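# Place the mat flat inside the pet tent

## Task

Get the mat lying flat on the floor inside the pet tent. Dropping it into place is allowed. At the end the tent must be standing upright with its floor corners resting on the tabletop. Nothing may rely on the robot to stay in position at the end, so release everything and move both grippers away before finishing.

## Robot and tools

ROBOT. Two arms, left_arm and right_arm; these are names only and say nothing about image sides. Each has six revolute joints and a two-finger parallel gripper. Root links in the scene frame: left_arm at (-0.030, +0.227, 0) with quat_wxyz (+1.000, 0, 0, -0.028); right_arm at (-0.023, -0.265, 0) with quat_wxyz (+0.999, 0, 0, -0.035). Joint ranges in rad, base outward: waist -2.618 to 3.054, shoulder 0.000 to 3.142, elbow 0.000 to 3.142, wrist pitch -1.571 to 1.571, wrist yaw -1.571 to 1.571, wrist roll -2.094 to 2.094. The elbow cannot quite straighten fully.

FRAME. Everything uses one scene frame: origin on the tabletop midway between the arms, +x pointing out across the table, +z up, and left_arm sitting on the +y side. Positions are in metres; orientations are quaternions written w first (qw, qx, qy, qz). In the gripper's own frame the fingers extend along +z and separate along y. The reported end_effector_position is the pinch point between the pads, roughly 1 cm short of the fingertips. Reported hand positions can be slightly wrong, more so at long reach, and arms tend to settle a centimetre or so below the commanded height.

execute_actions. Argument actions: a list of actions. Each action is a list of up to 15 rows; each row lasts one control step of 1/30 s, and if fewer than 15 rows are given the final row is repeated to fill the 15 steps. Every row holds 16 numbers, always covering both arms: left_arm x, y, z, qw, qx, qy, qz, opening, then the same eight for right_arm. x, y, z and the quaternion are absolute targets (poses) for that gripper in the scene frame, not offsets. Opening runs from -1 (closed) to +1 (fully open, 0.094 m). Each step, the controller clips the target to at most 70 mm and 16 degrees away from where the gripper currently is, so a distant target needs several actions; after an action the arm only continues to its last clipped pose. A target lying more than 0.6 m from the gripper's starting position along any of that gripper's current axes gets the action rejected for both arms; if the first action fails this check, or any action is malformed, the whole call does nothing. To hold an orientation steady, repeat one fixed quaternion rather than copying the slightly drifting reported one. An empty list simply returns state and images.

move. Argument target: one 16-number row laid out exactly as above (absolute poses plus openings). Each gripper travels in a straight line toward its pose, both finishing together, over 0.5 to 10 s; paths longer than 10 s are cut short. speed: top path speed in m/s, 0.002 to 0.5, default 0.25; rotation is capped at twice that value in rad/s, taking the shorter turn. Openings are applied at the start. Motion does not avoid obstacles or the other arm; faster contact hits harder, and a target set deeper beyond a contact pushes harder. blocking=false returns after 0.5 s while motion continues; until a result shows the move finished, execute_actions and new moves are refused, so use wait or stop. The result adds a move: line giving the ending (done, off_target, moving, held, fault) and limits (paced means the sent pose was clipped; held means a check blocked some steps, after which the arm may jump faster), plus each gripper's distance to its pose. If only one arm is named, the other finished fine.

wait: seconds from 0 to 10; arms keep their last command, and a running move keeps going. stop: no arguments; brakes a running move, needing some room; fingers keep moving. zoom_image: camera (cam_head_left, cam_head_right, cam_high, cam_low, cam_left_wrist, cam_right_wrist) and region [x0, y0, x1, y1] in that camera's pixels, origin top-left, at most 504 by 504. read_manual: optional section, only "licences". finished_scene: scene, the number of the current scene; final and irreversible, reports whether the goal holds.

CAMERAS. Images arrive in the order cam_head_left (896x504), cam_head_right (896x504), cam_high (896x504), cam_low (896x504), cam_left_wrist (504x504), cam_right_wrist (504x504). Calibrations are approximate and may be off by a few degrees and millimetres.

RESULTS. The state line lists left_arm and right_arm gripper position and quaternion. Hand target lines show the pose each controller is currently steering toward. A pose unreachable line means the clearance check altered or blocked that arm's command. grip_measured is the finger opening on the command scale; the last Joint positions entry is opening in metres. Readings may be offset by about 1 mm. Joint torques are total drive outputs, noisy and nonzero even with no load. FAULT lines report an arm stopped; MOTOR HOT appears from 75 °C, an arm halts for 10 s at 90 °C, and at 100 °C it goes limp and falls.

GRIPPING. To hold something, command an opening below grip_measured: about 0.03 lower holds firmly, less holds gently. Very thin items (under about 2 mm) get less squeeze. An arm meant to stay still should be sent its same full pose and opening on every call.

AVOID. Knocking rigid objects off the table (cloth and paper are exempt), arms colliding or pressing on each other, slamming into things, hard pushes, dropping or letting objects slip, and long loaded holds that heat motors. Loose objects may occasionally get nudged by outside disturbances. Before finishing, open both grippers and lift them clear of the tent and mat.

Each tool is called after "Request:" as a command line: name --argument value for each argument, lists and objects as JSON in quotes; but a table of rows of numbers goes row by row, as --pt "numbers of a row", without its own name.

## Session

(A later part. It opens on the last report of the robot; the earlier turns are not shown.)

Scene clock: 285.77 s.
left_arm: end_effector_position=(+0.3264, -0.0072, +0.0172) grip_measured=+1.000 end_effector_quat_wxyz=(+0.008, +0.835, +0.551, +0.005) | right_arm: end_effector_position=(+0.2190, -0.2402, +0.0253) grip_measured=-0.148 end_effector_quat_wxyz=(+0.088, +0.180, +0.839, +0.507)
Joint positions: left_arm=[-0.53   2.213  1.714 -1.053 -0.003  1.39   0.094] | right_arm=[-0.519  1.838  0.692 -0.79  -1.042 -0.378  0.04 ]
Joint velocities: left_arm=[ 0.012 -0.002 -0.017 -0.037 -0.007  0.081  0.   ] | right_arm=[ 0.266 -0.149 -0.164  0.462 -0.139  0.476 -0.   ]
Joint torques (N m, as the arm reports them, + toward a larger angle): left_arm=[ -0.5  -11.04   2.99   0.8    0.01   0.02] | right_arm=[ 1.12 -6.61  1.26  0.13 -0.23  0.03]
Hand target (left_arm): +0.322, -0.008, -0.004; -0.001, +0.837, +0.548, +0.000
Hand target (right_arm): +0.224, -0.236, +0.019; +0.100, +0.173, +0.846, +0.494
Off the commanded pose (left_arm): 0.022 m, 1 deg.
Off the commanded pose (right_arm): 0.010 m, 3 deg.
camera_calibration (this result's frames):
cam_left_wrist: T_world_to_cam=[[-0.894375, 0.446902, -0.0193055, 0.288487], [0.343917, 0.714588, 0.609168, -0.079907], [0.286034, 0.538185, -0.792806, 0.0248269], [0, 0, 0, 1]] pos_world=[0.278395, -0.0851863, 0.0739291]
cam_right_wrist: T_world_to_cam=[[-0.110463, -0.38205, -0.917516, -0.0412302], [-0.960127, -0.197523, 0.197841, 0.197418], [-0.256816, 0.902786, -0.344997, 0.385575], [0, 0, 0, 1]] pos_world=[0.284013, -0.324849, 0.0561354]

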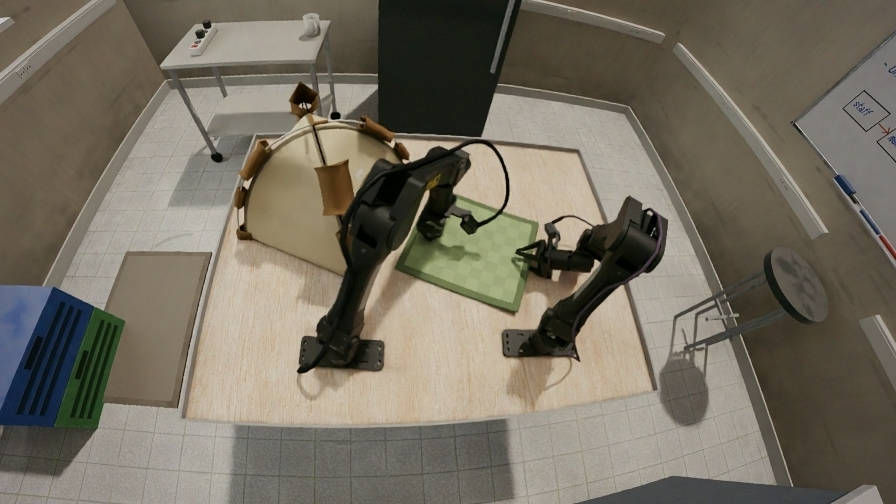

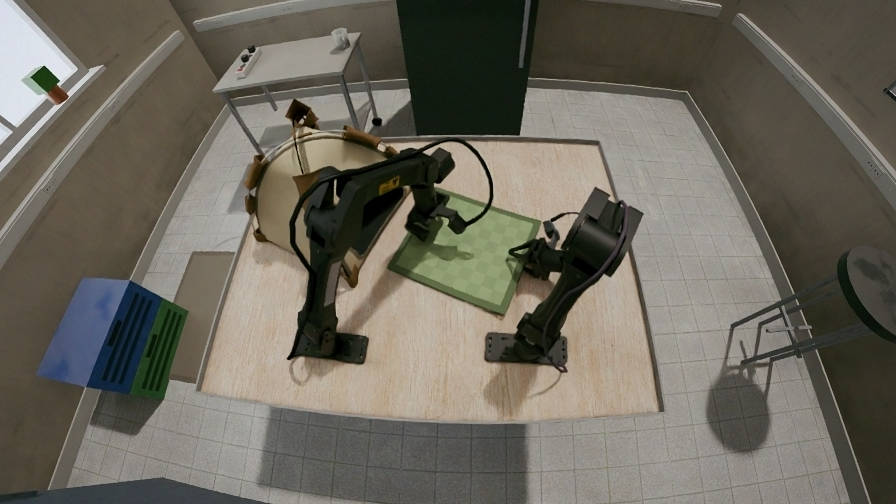

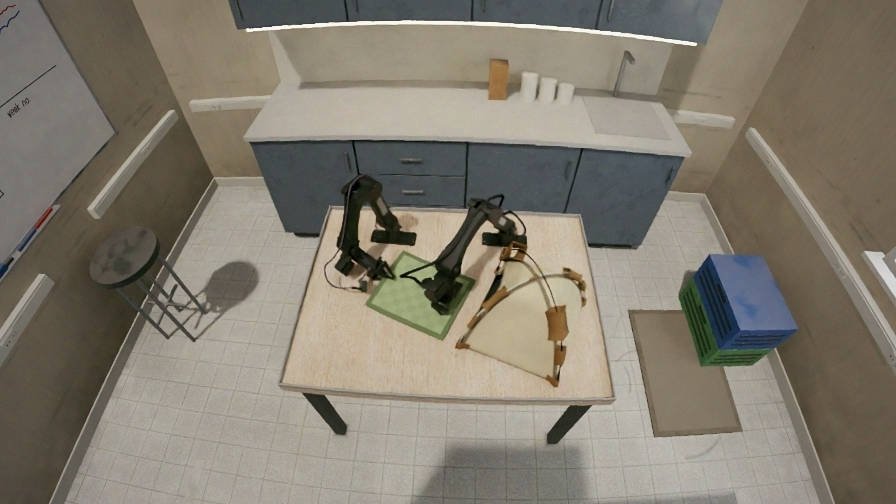

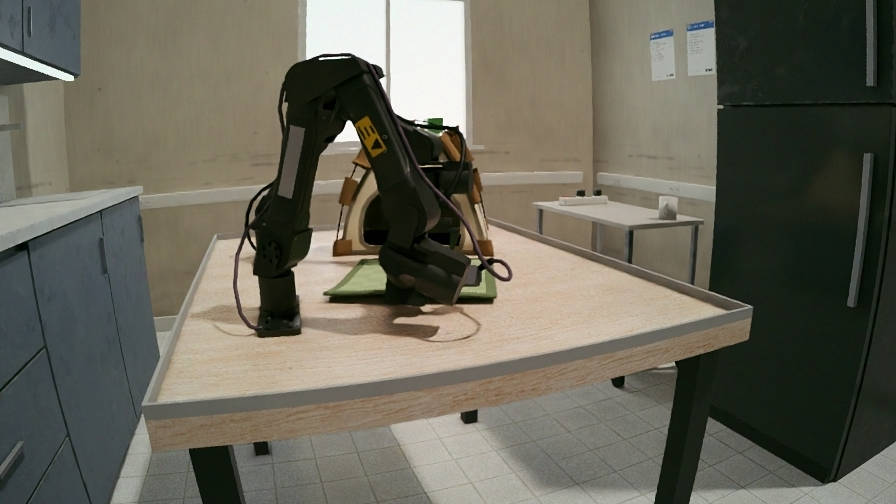

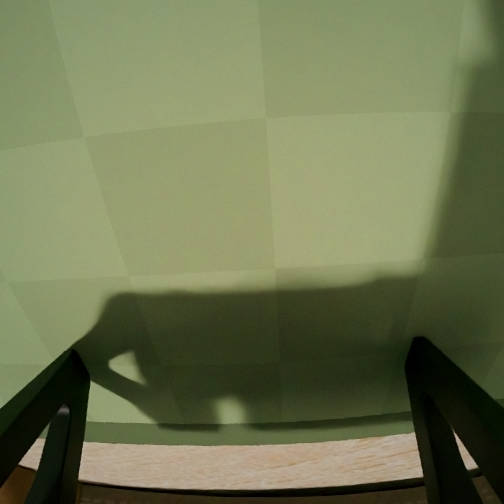

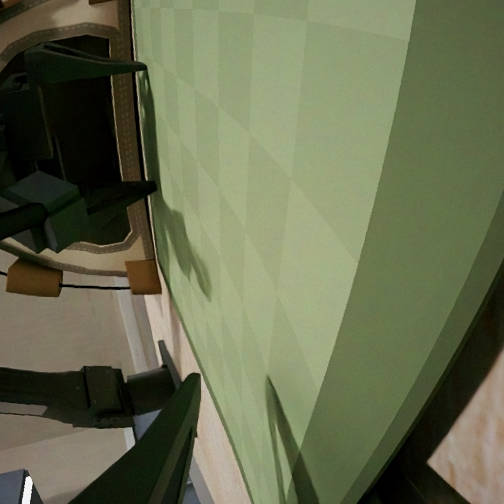

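Request:
execute_actions --actions '[[[0.323,-0.009,-0.005,0,0.837,0.548,0,1,0.221,-0.234,0.02,0.098,0.17,0.849,0.49,-0.15],[0.323,-0.009,-0.005,0,0.837,0.548,0,1,0.219,-0.2326,0.02,0.094,0.163,0.850,0.491,-0.15],[0.323,-0.009,-0.005,0,0.837,0.548,0,1,0.217,-0.2312,0.02,0.089,0.155,0.852,0.492,-0.15],[0.323,-0.009,-0.005,0,0.837,0.548,0,1,0.215,-0.2298,0.02,0.085,0.148,0.853,0.493,-0.15],[0.323,-0.009,-0.005,0,0.837,0.548,0,1,0.213,-0.2284,0.02,0.081,0.140,0.854,0.493,-0.15],[0.323,-0.009,-0.005,0,0.837,0.548,0,1,0.211,-0.227,0.02,0.077,0.133,0.856,0.494,-0.15],[0.323,-0.009,-0.005,0,0.837,0.548,0,1,0.209,-0.2256,0.02,0.072,0.126,0.857,0.495,-0.15],[0.323,-0.009,-0.005,0,0.837,0.548,0,1,0.207,-0.2242,0.02,0.068,0.118,0.858,0.495,-0.15],[0.323,-0.009,-0.005,0,0.837,0.548,0,1,0.205,-0.2228,0.02,0.064,0.111,0.859,0.496,-0.15],[0.323,-0.009,-0.005,0,0.837,0.548,0,1,0.203,-0.2214,0.02,0.060,0.104,0.860,0.496,-0.15],[0.323,-0.009,-0.005,0,0.837,0.548,0,1,0.201,-0.22,0.02,0.056,0.096,0.861,0.497,-0.15],[0.323,-0.009,-0.005,0,0.837,0.548,0,1,0.199,-0.2186,0.02,0.051,0.089,0.861,0.497,-0.15],[0.323,-0.009,-0.005,0,0.837,0.548,0,1,0.197,-0.2172,0.02,0.047,0.082,0.862,0.498,-0.15],[0.323,-0.009,-0.005,0,0.837,0.548,0,1,0.195,-0.2158,0.02,0.043,0.074,0.863,0.498,-0.15],[0.323,-0.009,-0.005,0,0.837,0.548,0,1,0.193,-0.2144,0.02,0.039,0.067,0.863,0.498,-0.15]],[[0.323,-0.009,-0.005,0,0.837,0.548,0,1,0.191,-0.213,0.02,0.034,0.06,0.864,0.499,-0.15],[0.323,-0.009,-0.005,0,0.837,0.548,0,1,0.189,-0.2116,0.02,0.030,0.052,0.864,0.499,-0.15],[0.323,-0.009,-0.005,0,0.837,0.548,0,1,0.187,-0.2102,0.02,0.026,0.045,0.865,0.499,-0.15],[0.323,-0.009,-0.005,0,0.837,0.548,0,1,0.185,-0.2088,0.02,0.022,0.037,0.865,0.5,-0.15],[0.323,-0.009,-0.005,0,0.837,0.548,0,1,0.183,-0.2074,0.02,0.0175,0.03,0.8655,0.5,-0.15],[0.323,-0.009,-0.005,0,0.837,0.548,0,1,0.182,-0.206,0.02,0.0175,0.03,0.8655,0.5,-0.15]]]'

Scene clock: 356.37 s.
left_arm: end_effector_position=(+0.3264, -0.0072, +0.0172) grip_measured=+1.000 end_effector_quat_wxyz=(+0.008, +0.835, +0.551, +0.005) | right_arm: end_effector_position=(+0.1828, -0.2050, +0.0251) grip_measured=-0.148 end_effector_quat_wxyz=(+0.029, +0.051, +0.857, +0.513)
Joint positions: left_arm=[-0.53   2.213  1.714 -1.053 -0.003  1.39   0.094] | right_arm=[-0.409  1.878  0.706 -0.983 -0.968 -0.674  0.04 ]
Joint velocities: left_arm=[-0.007  0.007  0.007  0.066  0.037  0.007  0.   ] | right_arm=[ 0.002  0.007  0.002 -0.037 -0.066 -0.007  0.001]
Joint torques (N m, as the arm reports them, + toward a larger angle): left_arm=[ -0.52 -11.02   3.04   0.76   0.01   0.04] | right_arm=[ 1.2  -4.1   4.39 -0.73 -0.05 -0.14]
Hand target (left_arm): +0.322, -0.008, -0.004; -0.000, +0.837, +0.548, -0.000
Hand target (right_arm): +0.182, -0.206, +0.020; +0.018, +0.030, +0.865, +0.500
Off the commanded pose (left_arm): 0.022 m, 1 deg.
Off the commanded pose (right_arm): 0.005 m, 3 deg.
camera_calibration (this result's frames):
cam_left_wrist: T_world_to_cam=[[-0.894375, 0.446902, -0.0193055, 0.288487], [0.343917, 0.714588, 0.609168, -0.079907], [0.286034, 0.538185, -0.792806, 0.0248269], [0, 0, 0, 1]] pos_world=[0.278395, -0.0851863, 0.0739291]
cam_right_wrist: T_world_to_cam=[[0.0299677, -0.402292, -0.915021, -0.0618316], [-0.872274, -0.457546, 0.172594, 0.100913], [-0.488098, 0.792977, -0.364621, 0.364737], [0, 0, 0, 1]] pos_world=[0.267904, -0.26793, 0.0589965]

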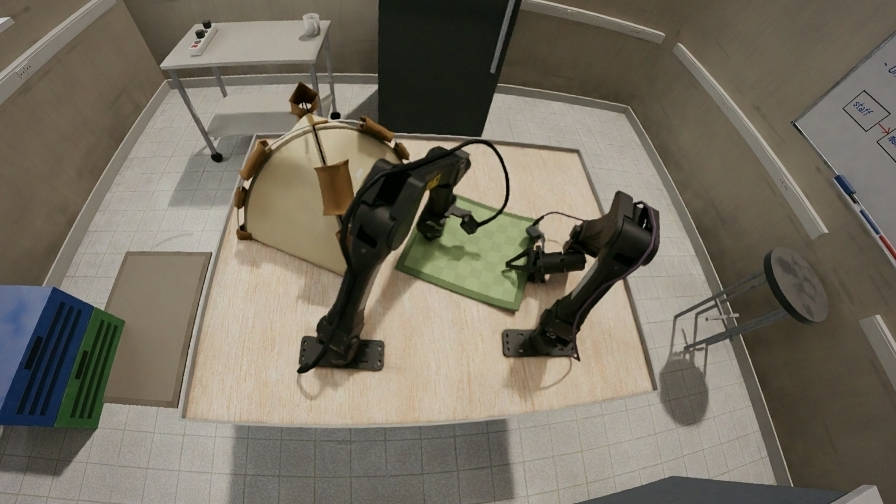

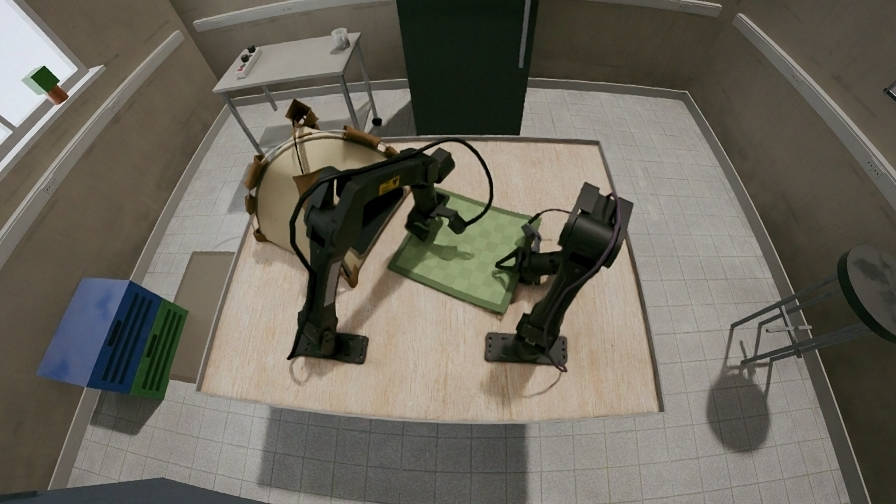

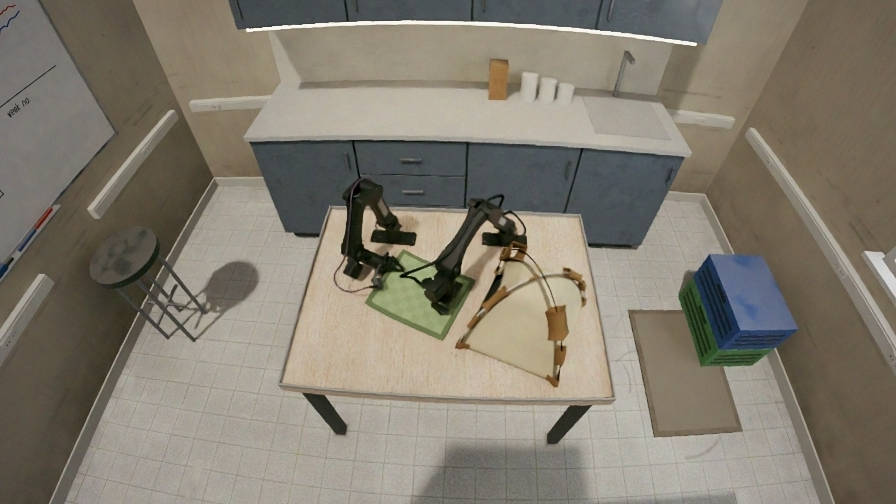

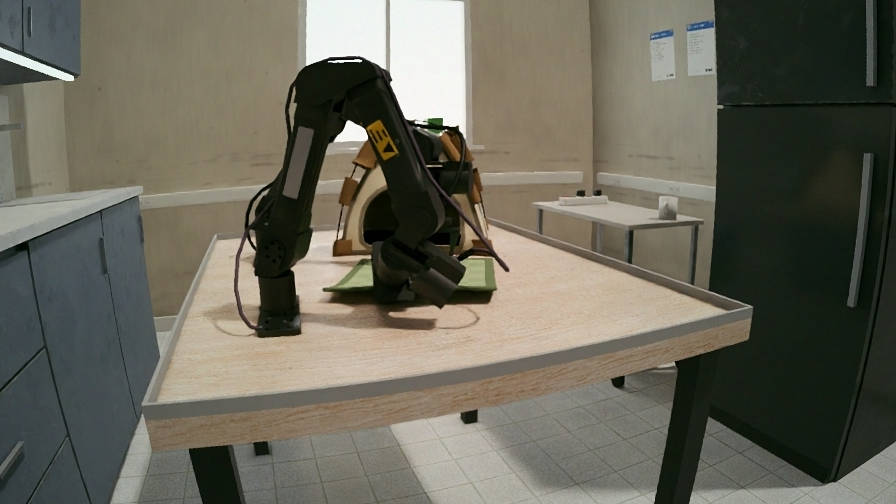

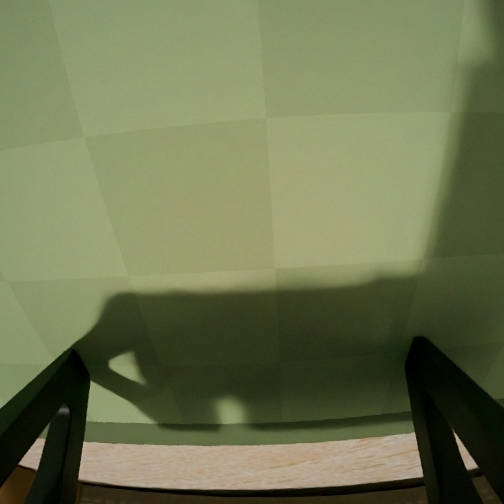

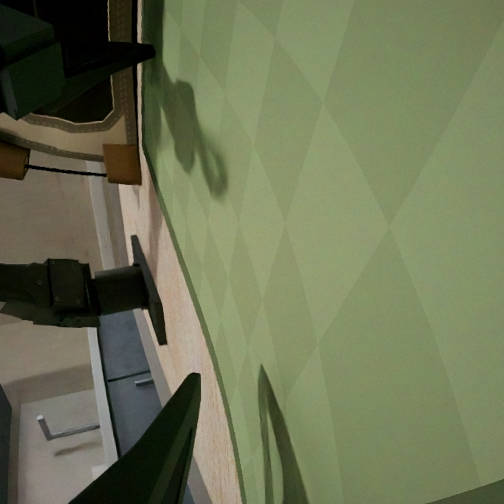

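Request:
move --target '[0.30, 0.01, 0.13, 0.06, 0.835, 0.547, 0, 1, 0.182, -0.206, 0.03, 0.0175, 0.03, 0.8655, 0.5, -0.92]' --speed 0.25

Scene clock: 361.77 s.
left_arm: end_effector_position=(+0.3022, +0.0087, +0.1234) grip_measured=+1.000 end_effector_quat_wxyz=(+0.057, +0.835, +0.547, +0.010) | right_arm: end_effector_position=(+0.1734, -0.2052, +0.0231) grip_measured=-0.885 end_effector_quat_wxyz=(+0.006, +0.048, +0.862, +0.505)
Joint positions: left_arm=[-0.516  1.95   1.734 -1.243  0.028  1.407  0.094] | right_arm=[-0.409  1.879  0.706 -1.016 -0.925 -0.683  0.005]
Joint velocities: left_arm=[-0.012 -0.002  0.002  0.037 -0.037  0.007  0.   ] | right_arm=[ 0.007 -0.017  0.012 -0.037  0.095 -0.037 -0.   ]
Joint torques (N m, as the arm reports them, + toward a larger angle): left_arm=[  0.72 -11.81   8.21   0.25   0.22   0.09] | right_arm=[ 1.46 -6.79  4.96 -0.97 -0.45 -0.08]
Hand target (left_arm): +0.301, +0.009, +0.130; +0.060, +0.835, +0.547, -0.000
Hand target (right_arm): +0.182, -0.206, +0.030; +0.018, +0.030, +0.865, +0.500
Off the commanded pose (left_arm): 0.007 m, 1 deg.
Off the commanded pose (right_arm): 0.011 m, 3 deg.
move: off_target (right_arm)
camera_calibration (this result's frames):
cam_left_wrist: T_world_to_cam=[[-0.887956, 0.446887, -0.108746, 0.270875], [0.311294, 0.75801, 0.573164, -0.133728], [0.33857, 0.475092, -0.812193, 0.0944491], [0, 0, 0, 1]] pos_world=[0.250177, -0.0645554, 0.182816]
cam_right_wrist: T_world_to_cam=[[0.0069004, -0.417332, -0.908728, -0.0626785], [-0.851275, -0.47926, 0.213635, 0.0838933], [-0.524674, 0.772103, -0.358572, 0.361493], [0, 0, 0, 1]] pos_world=[0.261515, -0.265061, 0.0547409]

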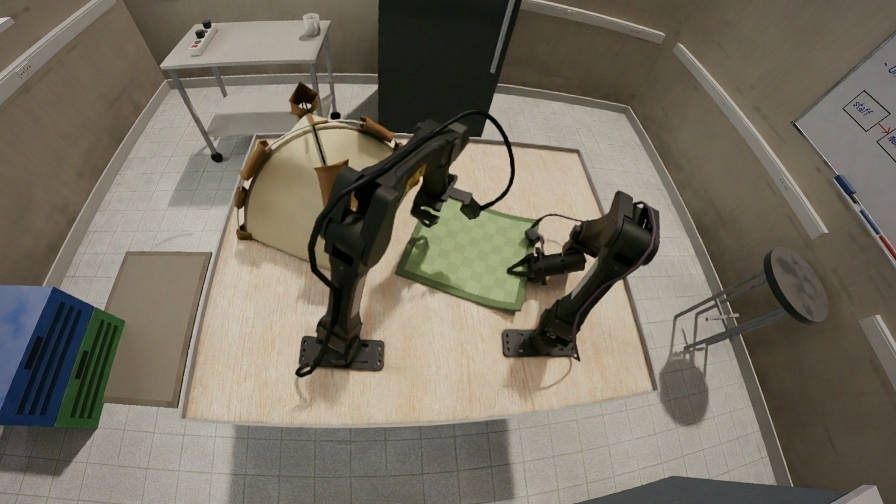

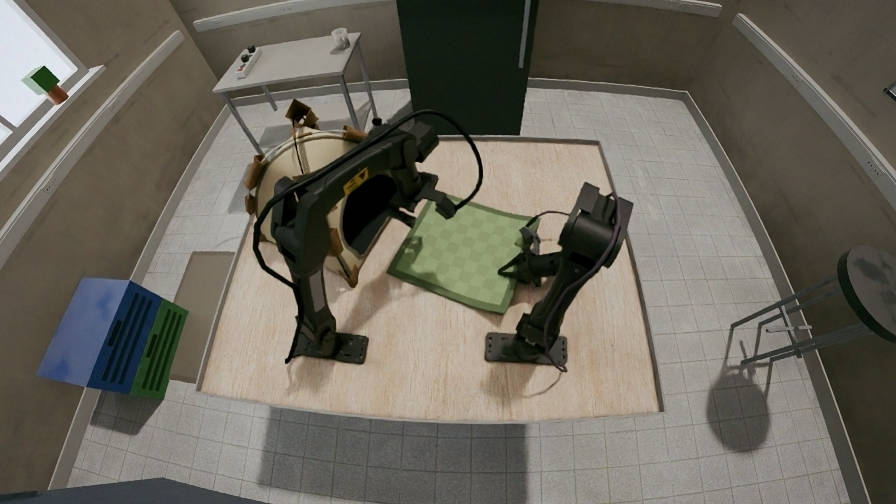

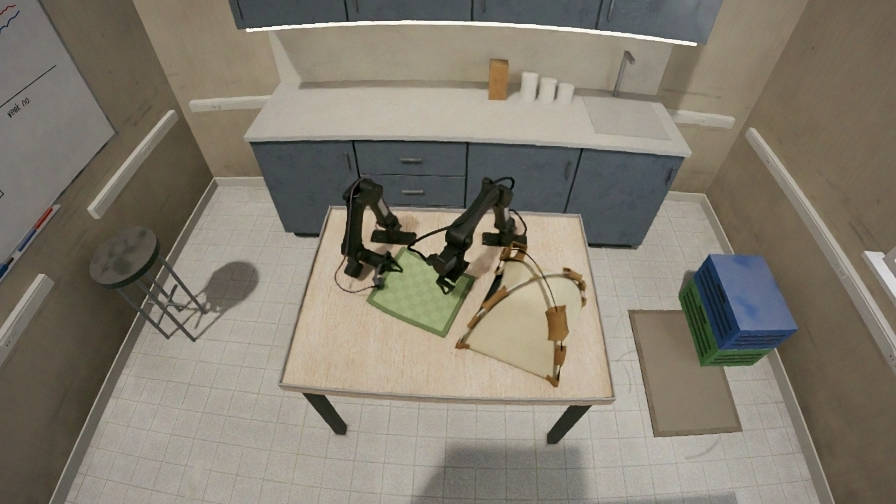

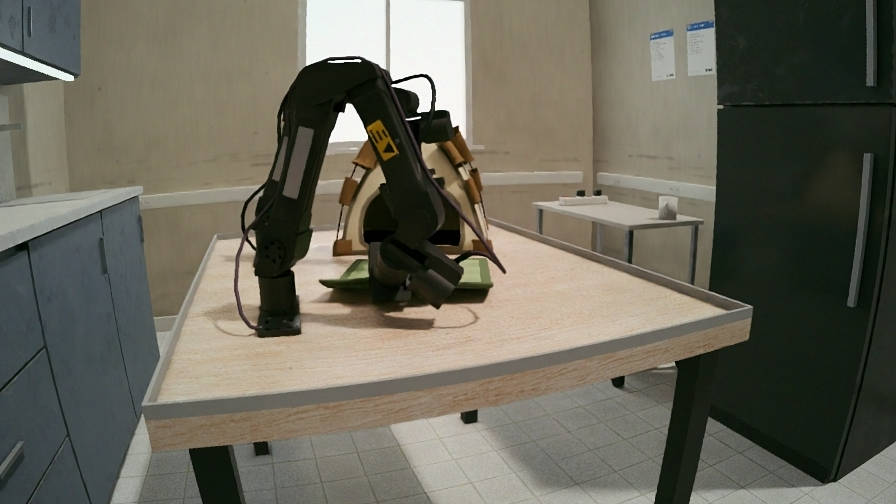

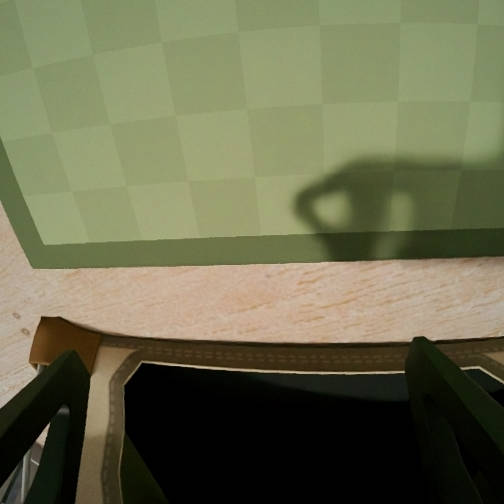

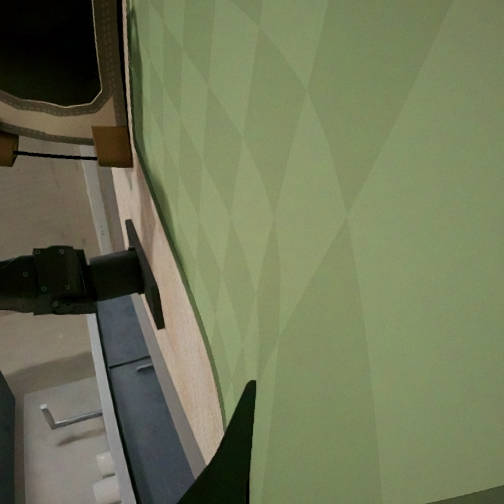

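Request:
move --target '[0.25, 0.05, 0.21, 0.15, 0.80, 0.58, 0, 1, 0.19, -0.215, 0.105, 0.330, -0.249, 0.778, 0.473, -0.92]' --speed 0.25

Scene clock: 385.87 s.
left_arm: end_effector_position=(+0.2612, +0.0438, +0.2120) grip_measured=+1.000 end_effector_quat_wxyz=(+0.158, +0.803, +0.574, +0.016) | right_arm: end_effector_position=(+0.1786, -0.2077, +0.0950) grip_measured=-0.885 end_effector_quat_wxyz=(+0.304, -0.248, +0.784, +0.481)
Joint positions: left_arm=[-0.455  1.596  1.619 -1.292  0.105  1.374  0.094] | right_arm=[-0.515  1.685  0.706 -1.3   -1.088 -1.637  0.005]
Joint velocities: left_arm=[-0.012  0.012  0.002  0.066  0.007 -0.037  0.   ] | right_arm=[ 0.007 -0.017 -0.022 -0.007  0.007  0.007  0.   ]
Joint torques (N m, as the arm reports them, + toward a larger angle): left_arm=[ 0.8  -9.32  4.41  0.62  0.25 -0.09] | right_arm=[-1.16 -4.71  5.8  -1.06 -0.73 -0.13]
Hand target (left_arm): +0.250, +0.049, +0.210; +0.149, +0.800, +0.582, -0.001
Hand target (right_arm): +0.190, -0.214, +0.105; +0.330, -0.249, +0.779, +0.472
Off the commanded pose (left_arm): 0.013 m, 2 deg.
Off the commanded pose (right_arm): 0.017 m, 3 deg.
move: off_target (left_arm, right_arm)
camera_calibration (this result's frames):
cam_left_wrist: T_world_to_cam=[[-0.895469, 0.345259, -0.280948, 0.27131], [0.186897, 0.864468, 0.466653, -0.147946], [0.403986, 0.365365, -0.838632, 0.156994], [0, 0, 0, 1]] pos_world=[0.207177, -0.0231373, 0.276923]
cam_right_wrist: T_world_to_cam=[[0.75103, -0.328363, -0.572828, -0.144726], [-0.622273, -0.642064, -0.447806, 0.0599123], [-0.220749, 0.692771, -0.686541, 0.352337], [0, 0, 0, 1]] pos_world=[0.223754, -0.253144, 0.18582]

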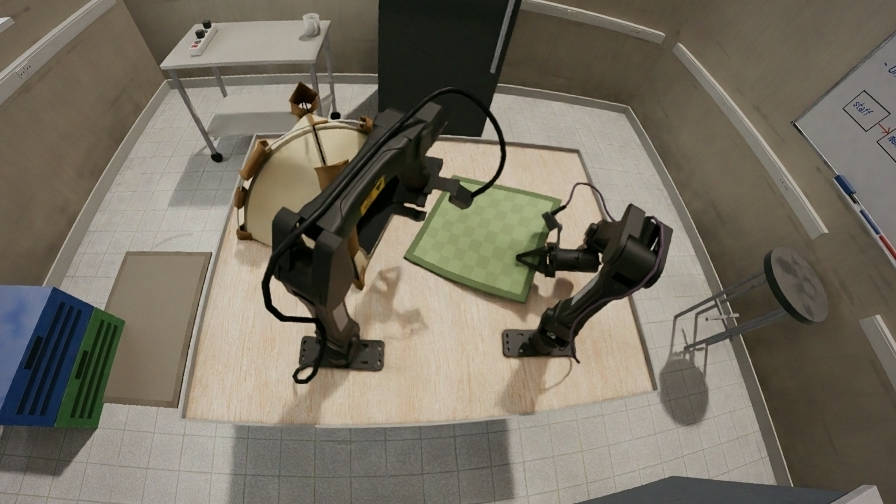

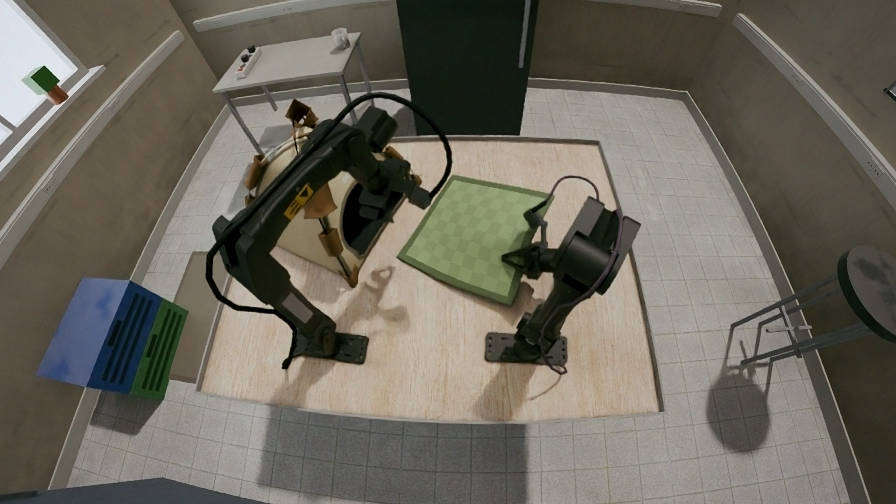

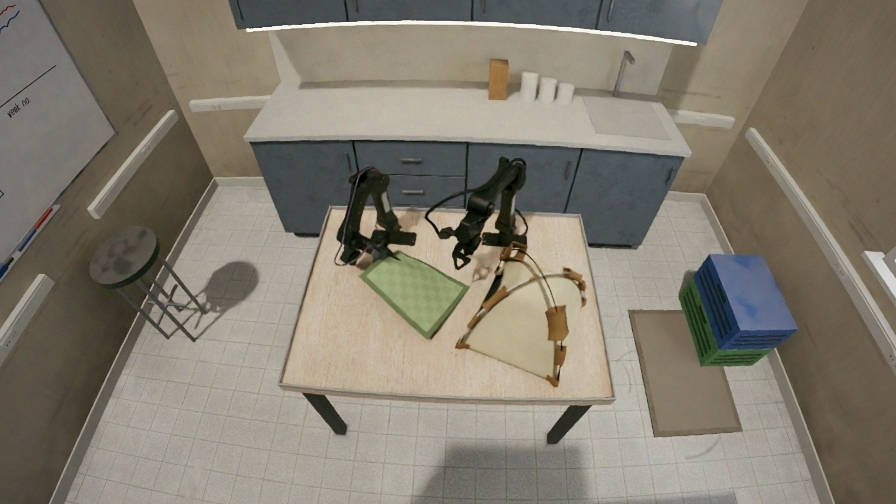

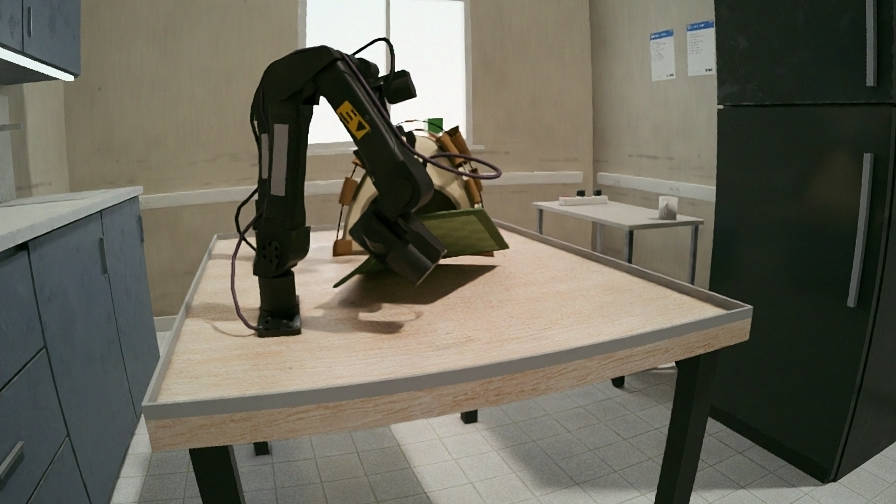

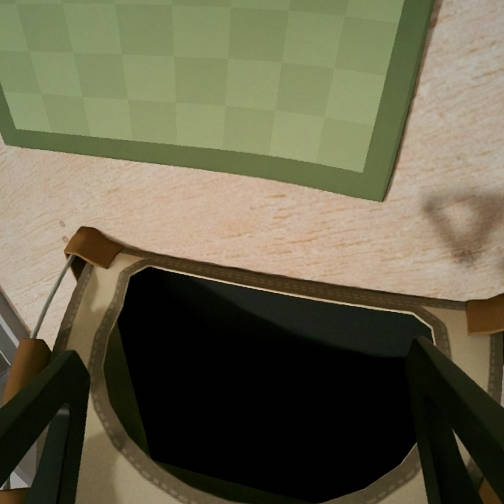

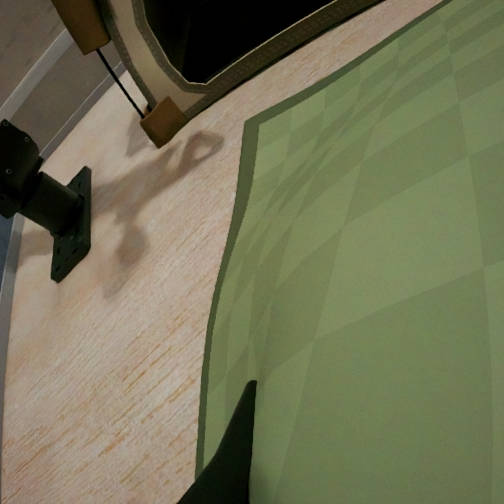

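Request:
move --target '[0.125, -0.055, 0.10, 0.385, 0.740, 0.4895, 0.255, 0.3, 0.25, -0.22, 0.10, 0.0235, 0.037, 0.8426, 0.537, -0.92]' --speed 0.25

Scene clock: 425.73 s.
left_arm: end_effector_position=(+0.1265, -0.0586, +0.1095) grip_measured=+0.301 end_effector_quat_wxyz=(+0.396, +0.737, +0.490, +0.245) | right_arm: end_effector_position=(+0.2437, -0.2209, +0.0937) grip_measured=-0.886 end_effector_quat_wxyz=(+0.021, +0.042, +0.844, +0.533)
Joint positions: left_arm=[-1.419  1.328  0.647 -0.259 -0.794  0.764  0.061] | right_arm=[-0.366  1.916  1.089 -1.363 -1.014 -0.688  0.005]
Joint velocities: left_arm=[-0.012 -0.002 -0.002  0.037  0.007 -0.022  0.001] | right_arm=[-0.007 -0.027  0.002  0.022 -0.066  0.037 -0.001]
Joint torques (N m, as the arm reports them, + toward a larger angle): left_arm=[-0.65 -3.8   5.1   1.42 -0.52 -0.15] | right_arm=[ 1.04 -6.22  6.12 -0.97 -0.57 -0.02]
Hand target (left_arm): +0.126, -0.055, +0.102; +0.392, +0.735, +0.491, +0.254
Hand target (right_arm): +0.250, -0.219, +0.100; +0.024, +0.037, +0.842, +0.537
Off the commanded pose (left_arm): 0.010 m, 2 deg.
Off the commanded pose (right_arm): 0.009 m, 1 deg.
move: done
camera_calibration (this result's frames):
cam_left_wrist: T_world_to_cam=[[-0.504012, 0.258868, -0.82399, 0.162188], [-0.116073, 0.925071, 0.361623, 0.066961], [0.855861, 0.277906, -0.436199, 0.0565465], [0, 0, 0, 1]] pos_world=[0.0411213, -0.119644, 0.134092]
cam_right_wrist: T_world_to_cam=[[0.0376101, -0.356871, -0.933396, 0.00266485], [-0.860872, -0.485875, 0.15108, 0.127912], [-0.50743, 0.797852, -0.325494, 0.434228], [0, 0, 0, 1]] pos_world=[0.330356, -0.28335, 0.124501]

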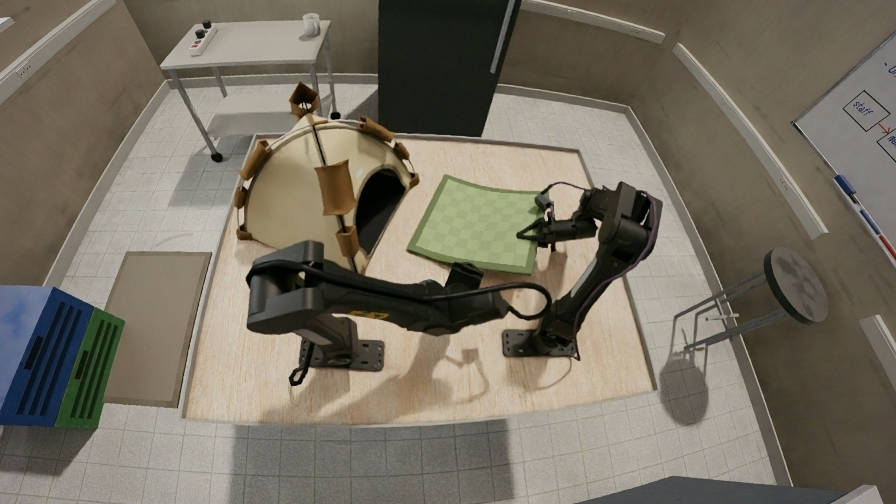

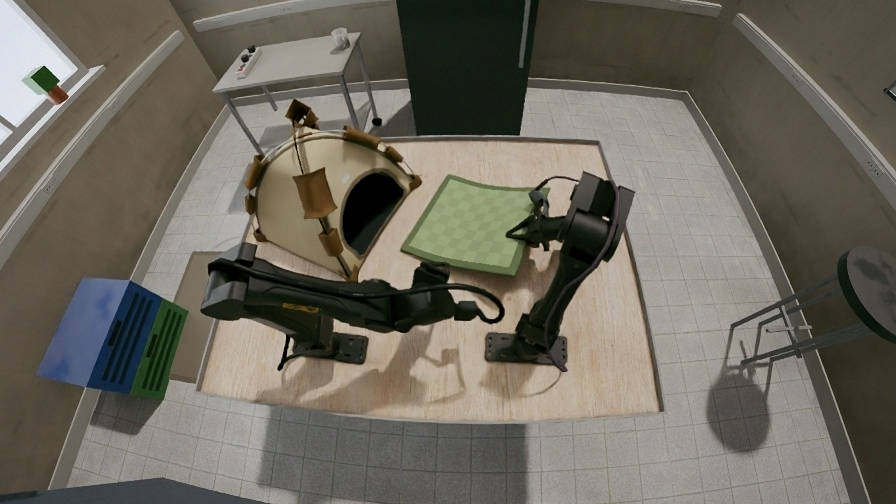

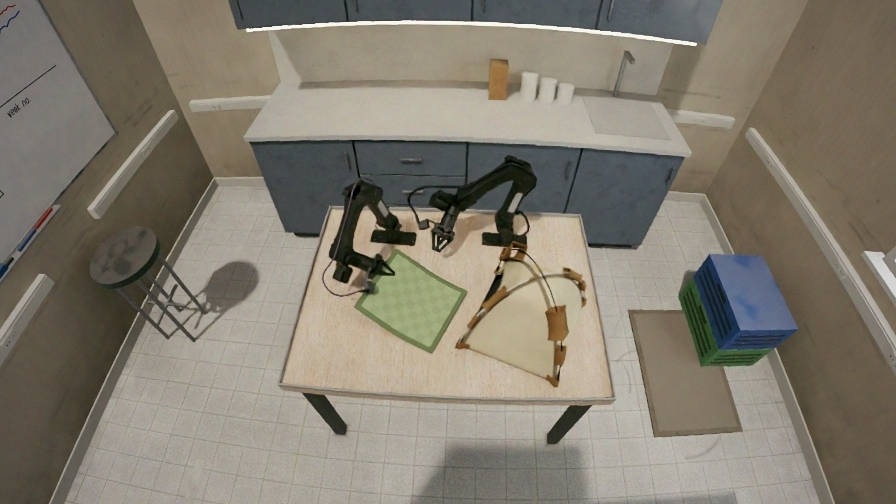

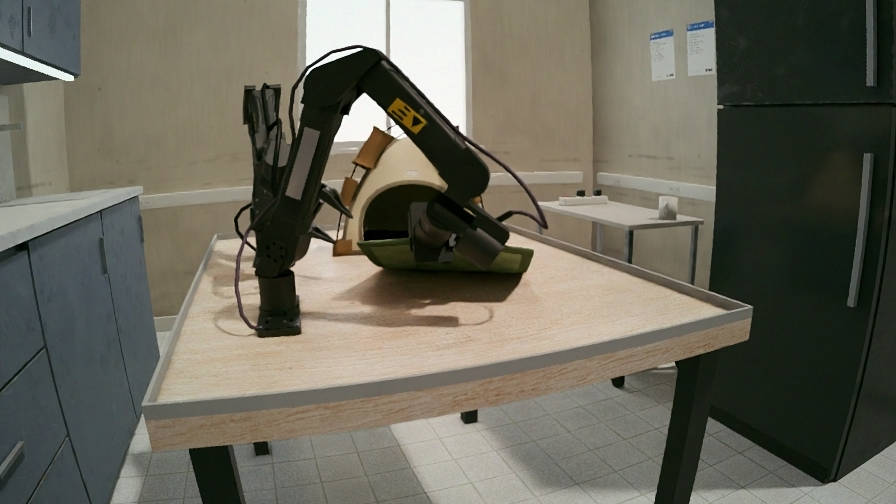

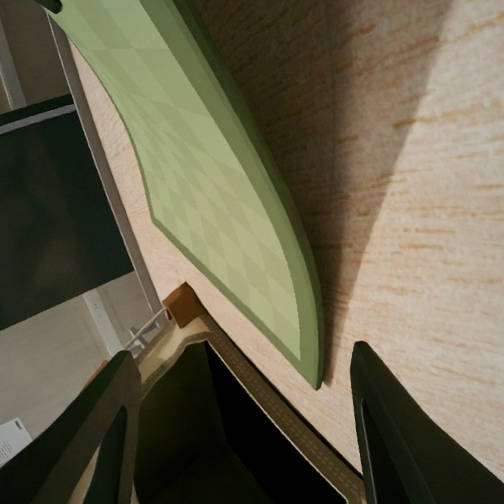

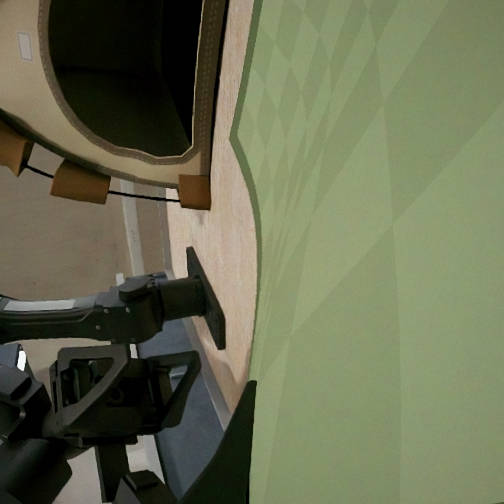

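Request:
execute_actions --actions '[]'

Scene clock: 443.60 s.
left_arm: end_effector_position=(+0.1267, -0.0586, +0.1099) grip_measured=+0.301 end_effector_quat_wxyz=(+0.397, +0.736, +0.491, +0.246) | right_arm: end_effector_position=(+0.2437, -0.2209, +0.0938) grip_measured=-0.886 end_effector_quat_wxyz=(+0.021, +0.043, +0.844, +0.534)
Joint positions: left_arm=[-1.419  1.328  0.647 -0.258 -0.796  0.764  0.061] | right_arm=[-0.366  1.916  1.089 -1.364 -1.014 -0.688  0.005]
Joint velocities: left_arm=[-0.002  0.022 -0.012  0.051 -0.037 -0.11  -0.001] | right_arm=[-0.017  0.007  0.007 -0.081 -0.022 -0.037 -0.   ]
Joint torques (N m, as the arm reports them, + toward a larger angle): left_arm=[-0.65 -3.79  5.1   1.42 -0.53 -0.14] | right_arm=[ 1.05 -6.24  6.12 -0.98 -0.58  0.  ]
Hand target (left_arm): +0.126, -0.055, +0.102; +0.392, +0.735, +0.491, +0.254
Hand target (right_arm): +0.250, -0.219, +0.100; +0.024, +0.037, +0.842, +0.537
Off the commanded pose (left_arm): 0.011 m, 2 deg.
Off the commanded pose (right_arm): 0.009 m, 1 deg.
camera_calibration (this result's frames):
cam_left_wrist: T_world_to_cam=[[-0.503275, 0.256795, -0.825088, 0.162489], [-0.118012, 0.925453, 0.360015, 0.0673284], [0.85603, 0.278557, -0.435452, 0.0564221], [0, 0, 0, 1]] pos_world=[0.0414231, -0.119752, 0.134398]
cam_right_wrist: T_world_to_cam=[[0.0365299, -0.356675, -0.933514, 0.00302589], [-0.860875, -0.485627, 0.15186, 0.127859], [-0.507504, 0.798091, -0.324792, 0.434205], [0, 0, 0, 1]] pos_world=[0.330321, -0.283364, 0.124434]

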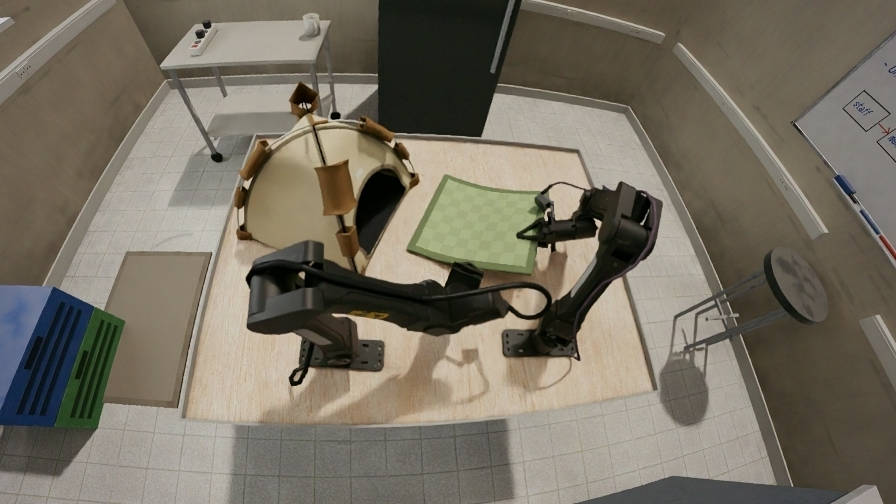

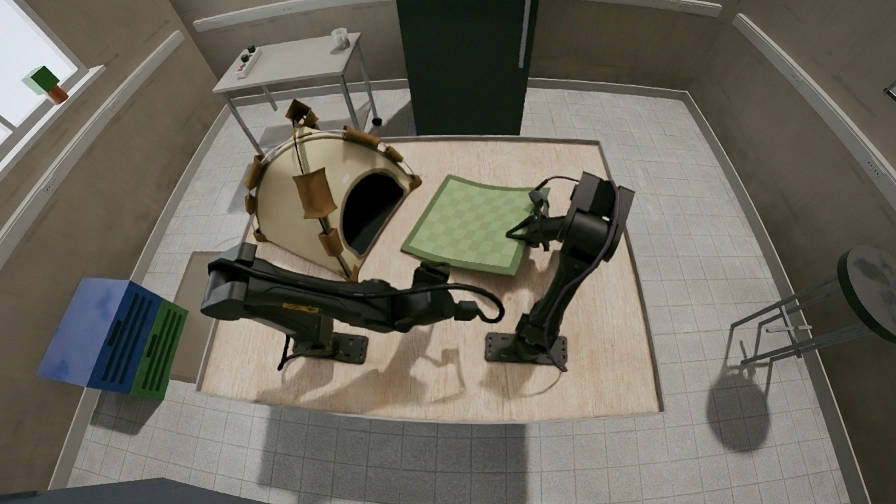

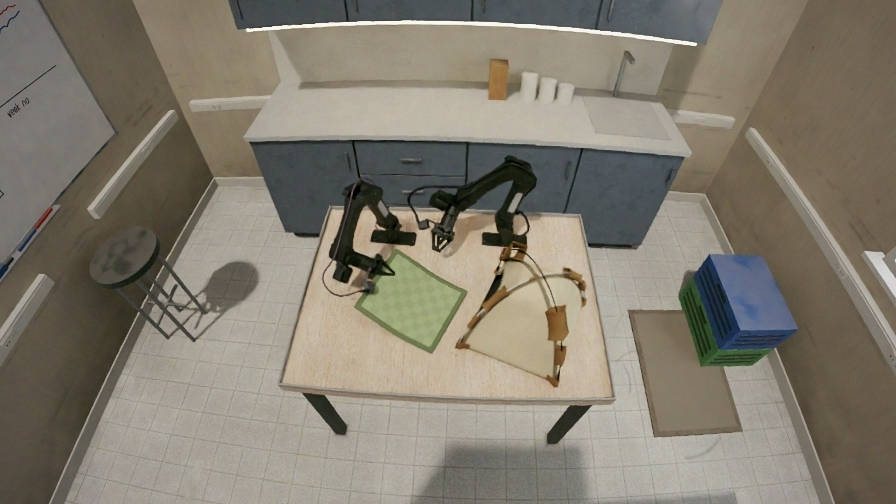

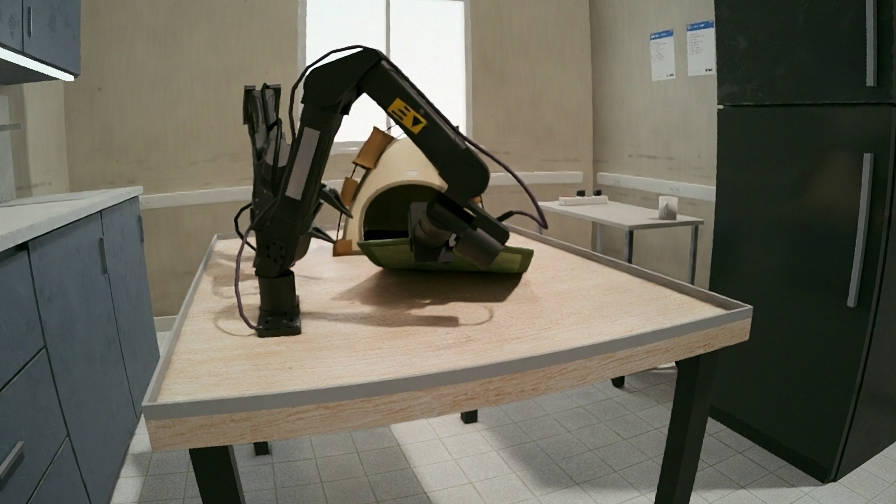

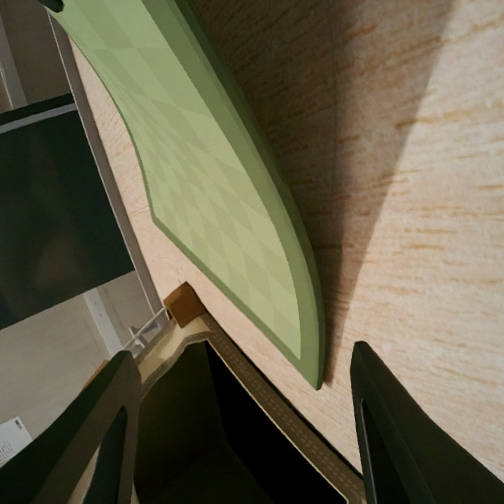

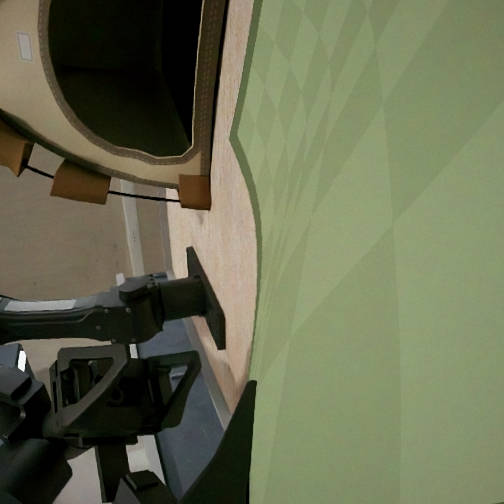

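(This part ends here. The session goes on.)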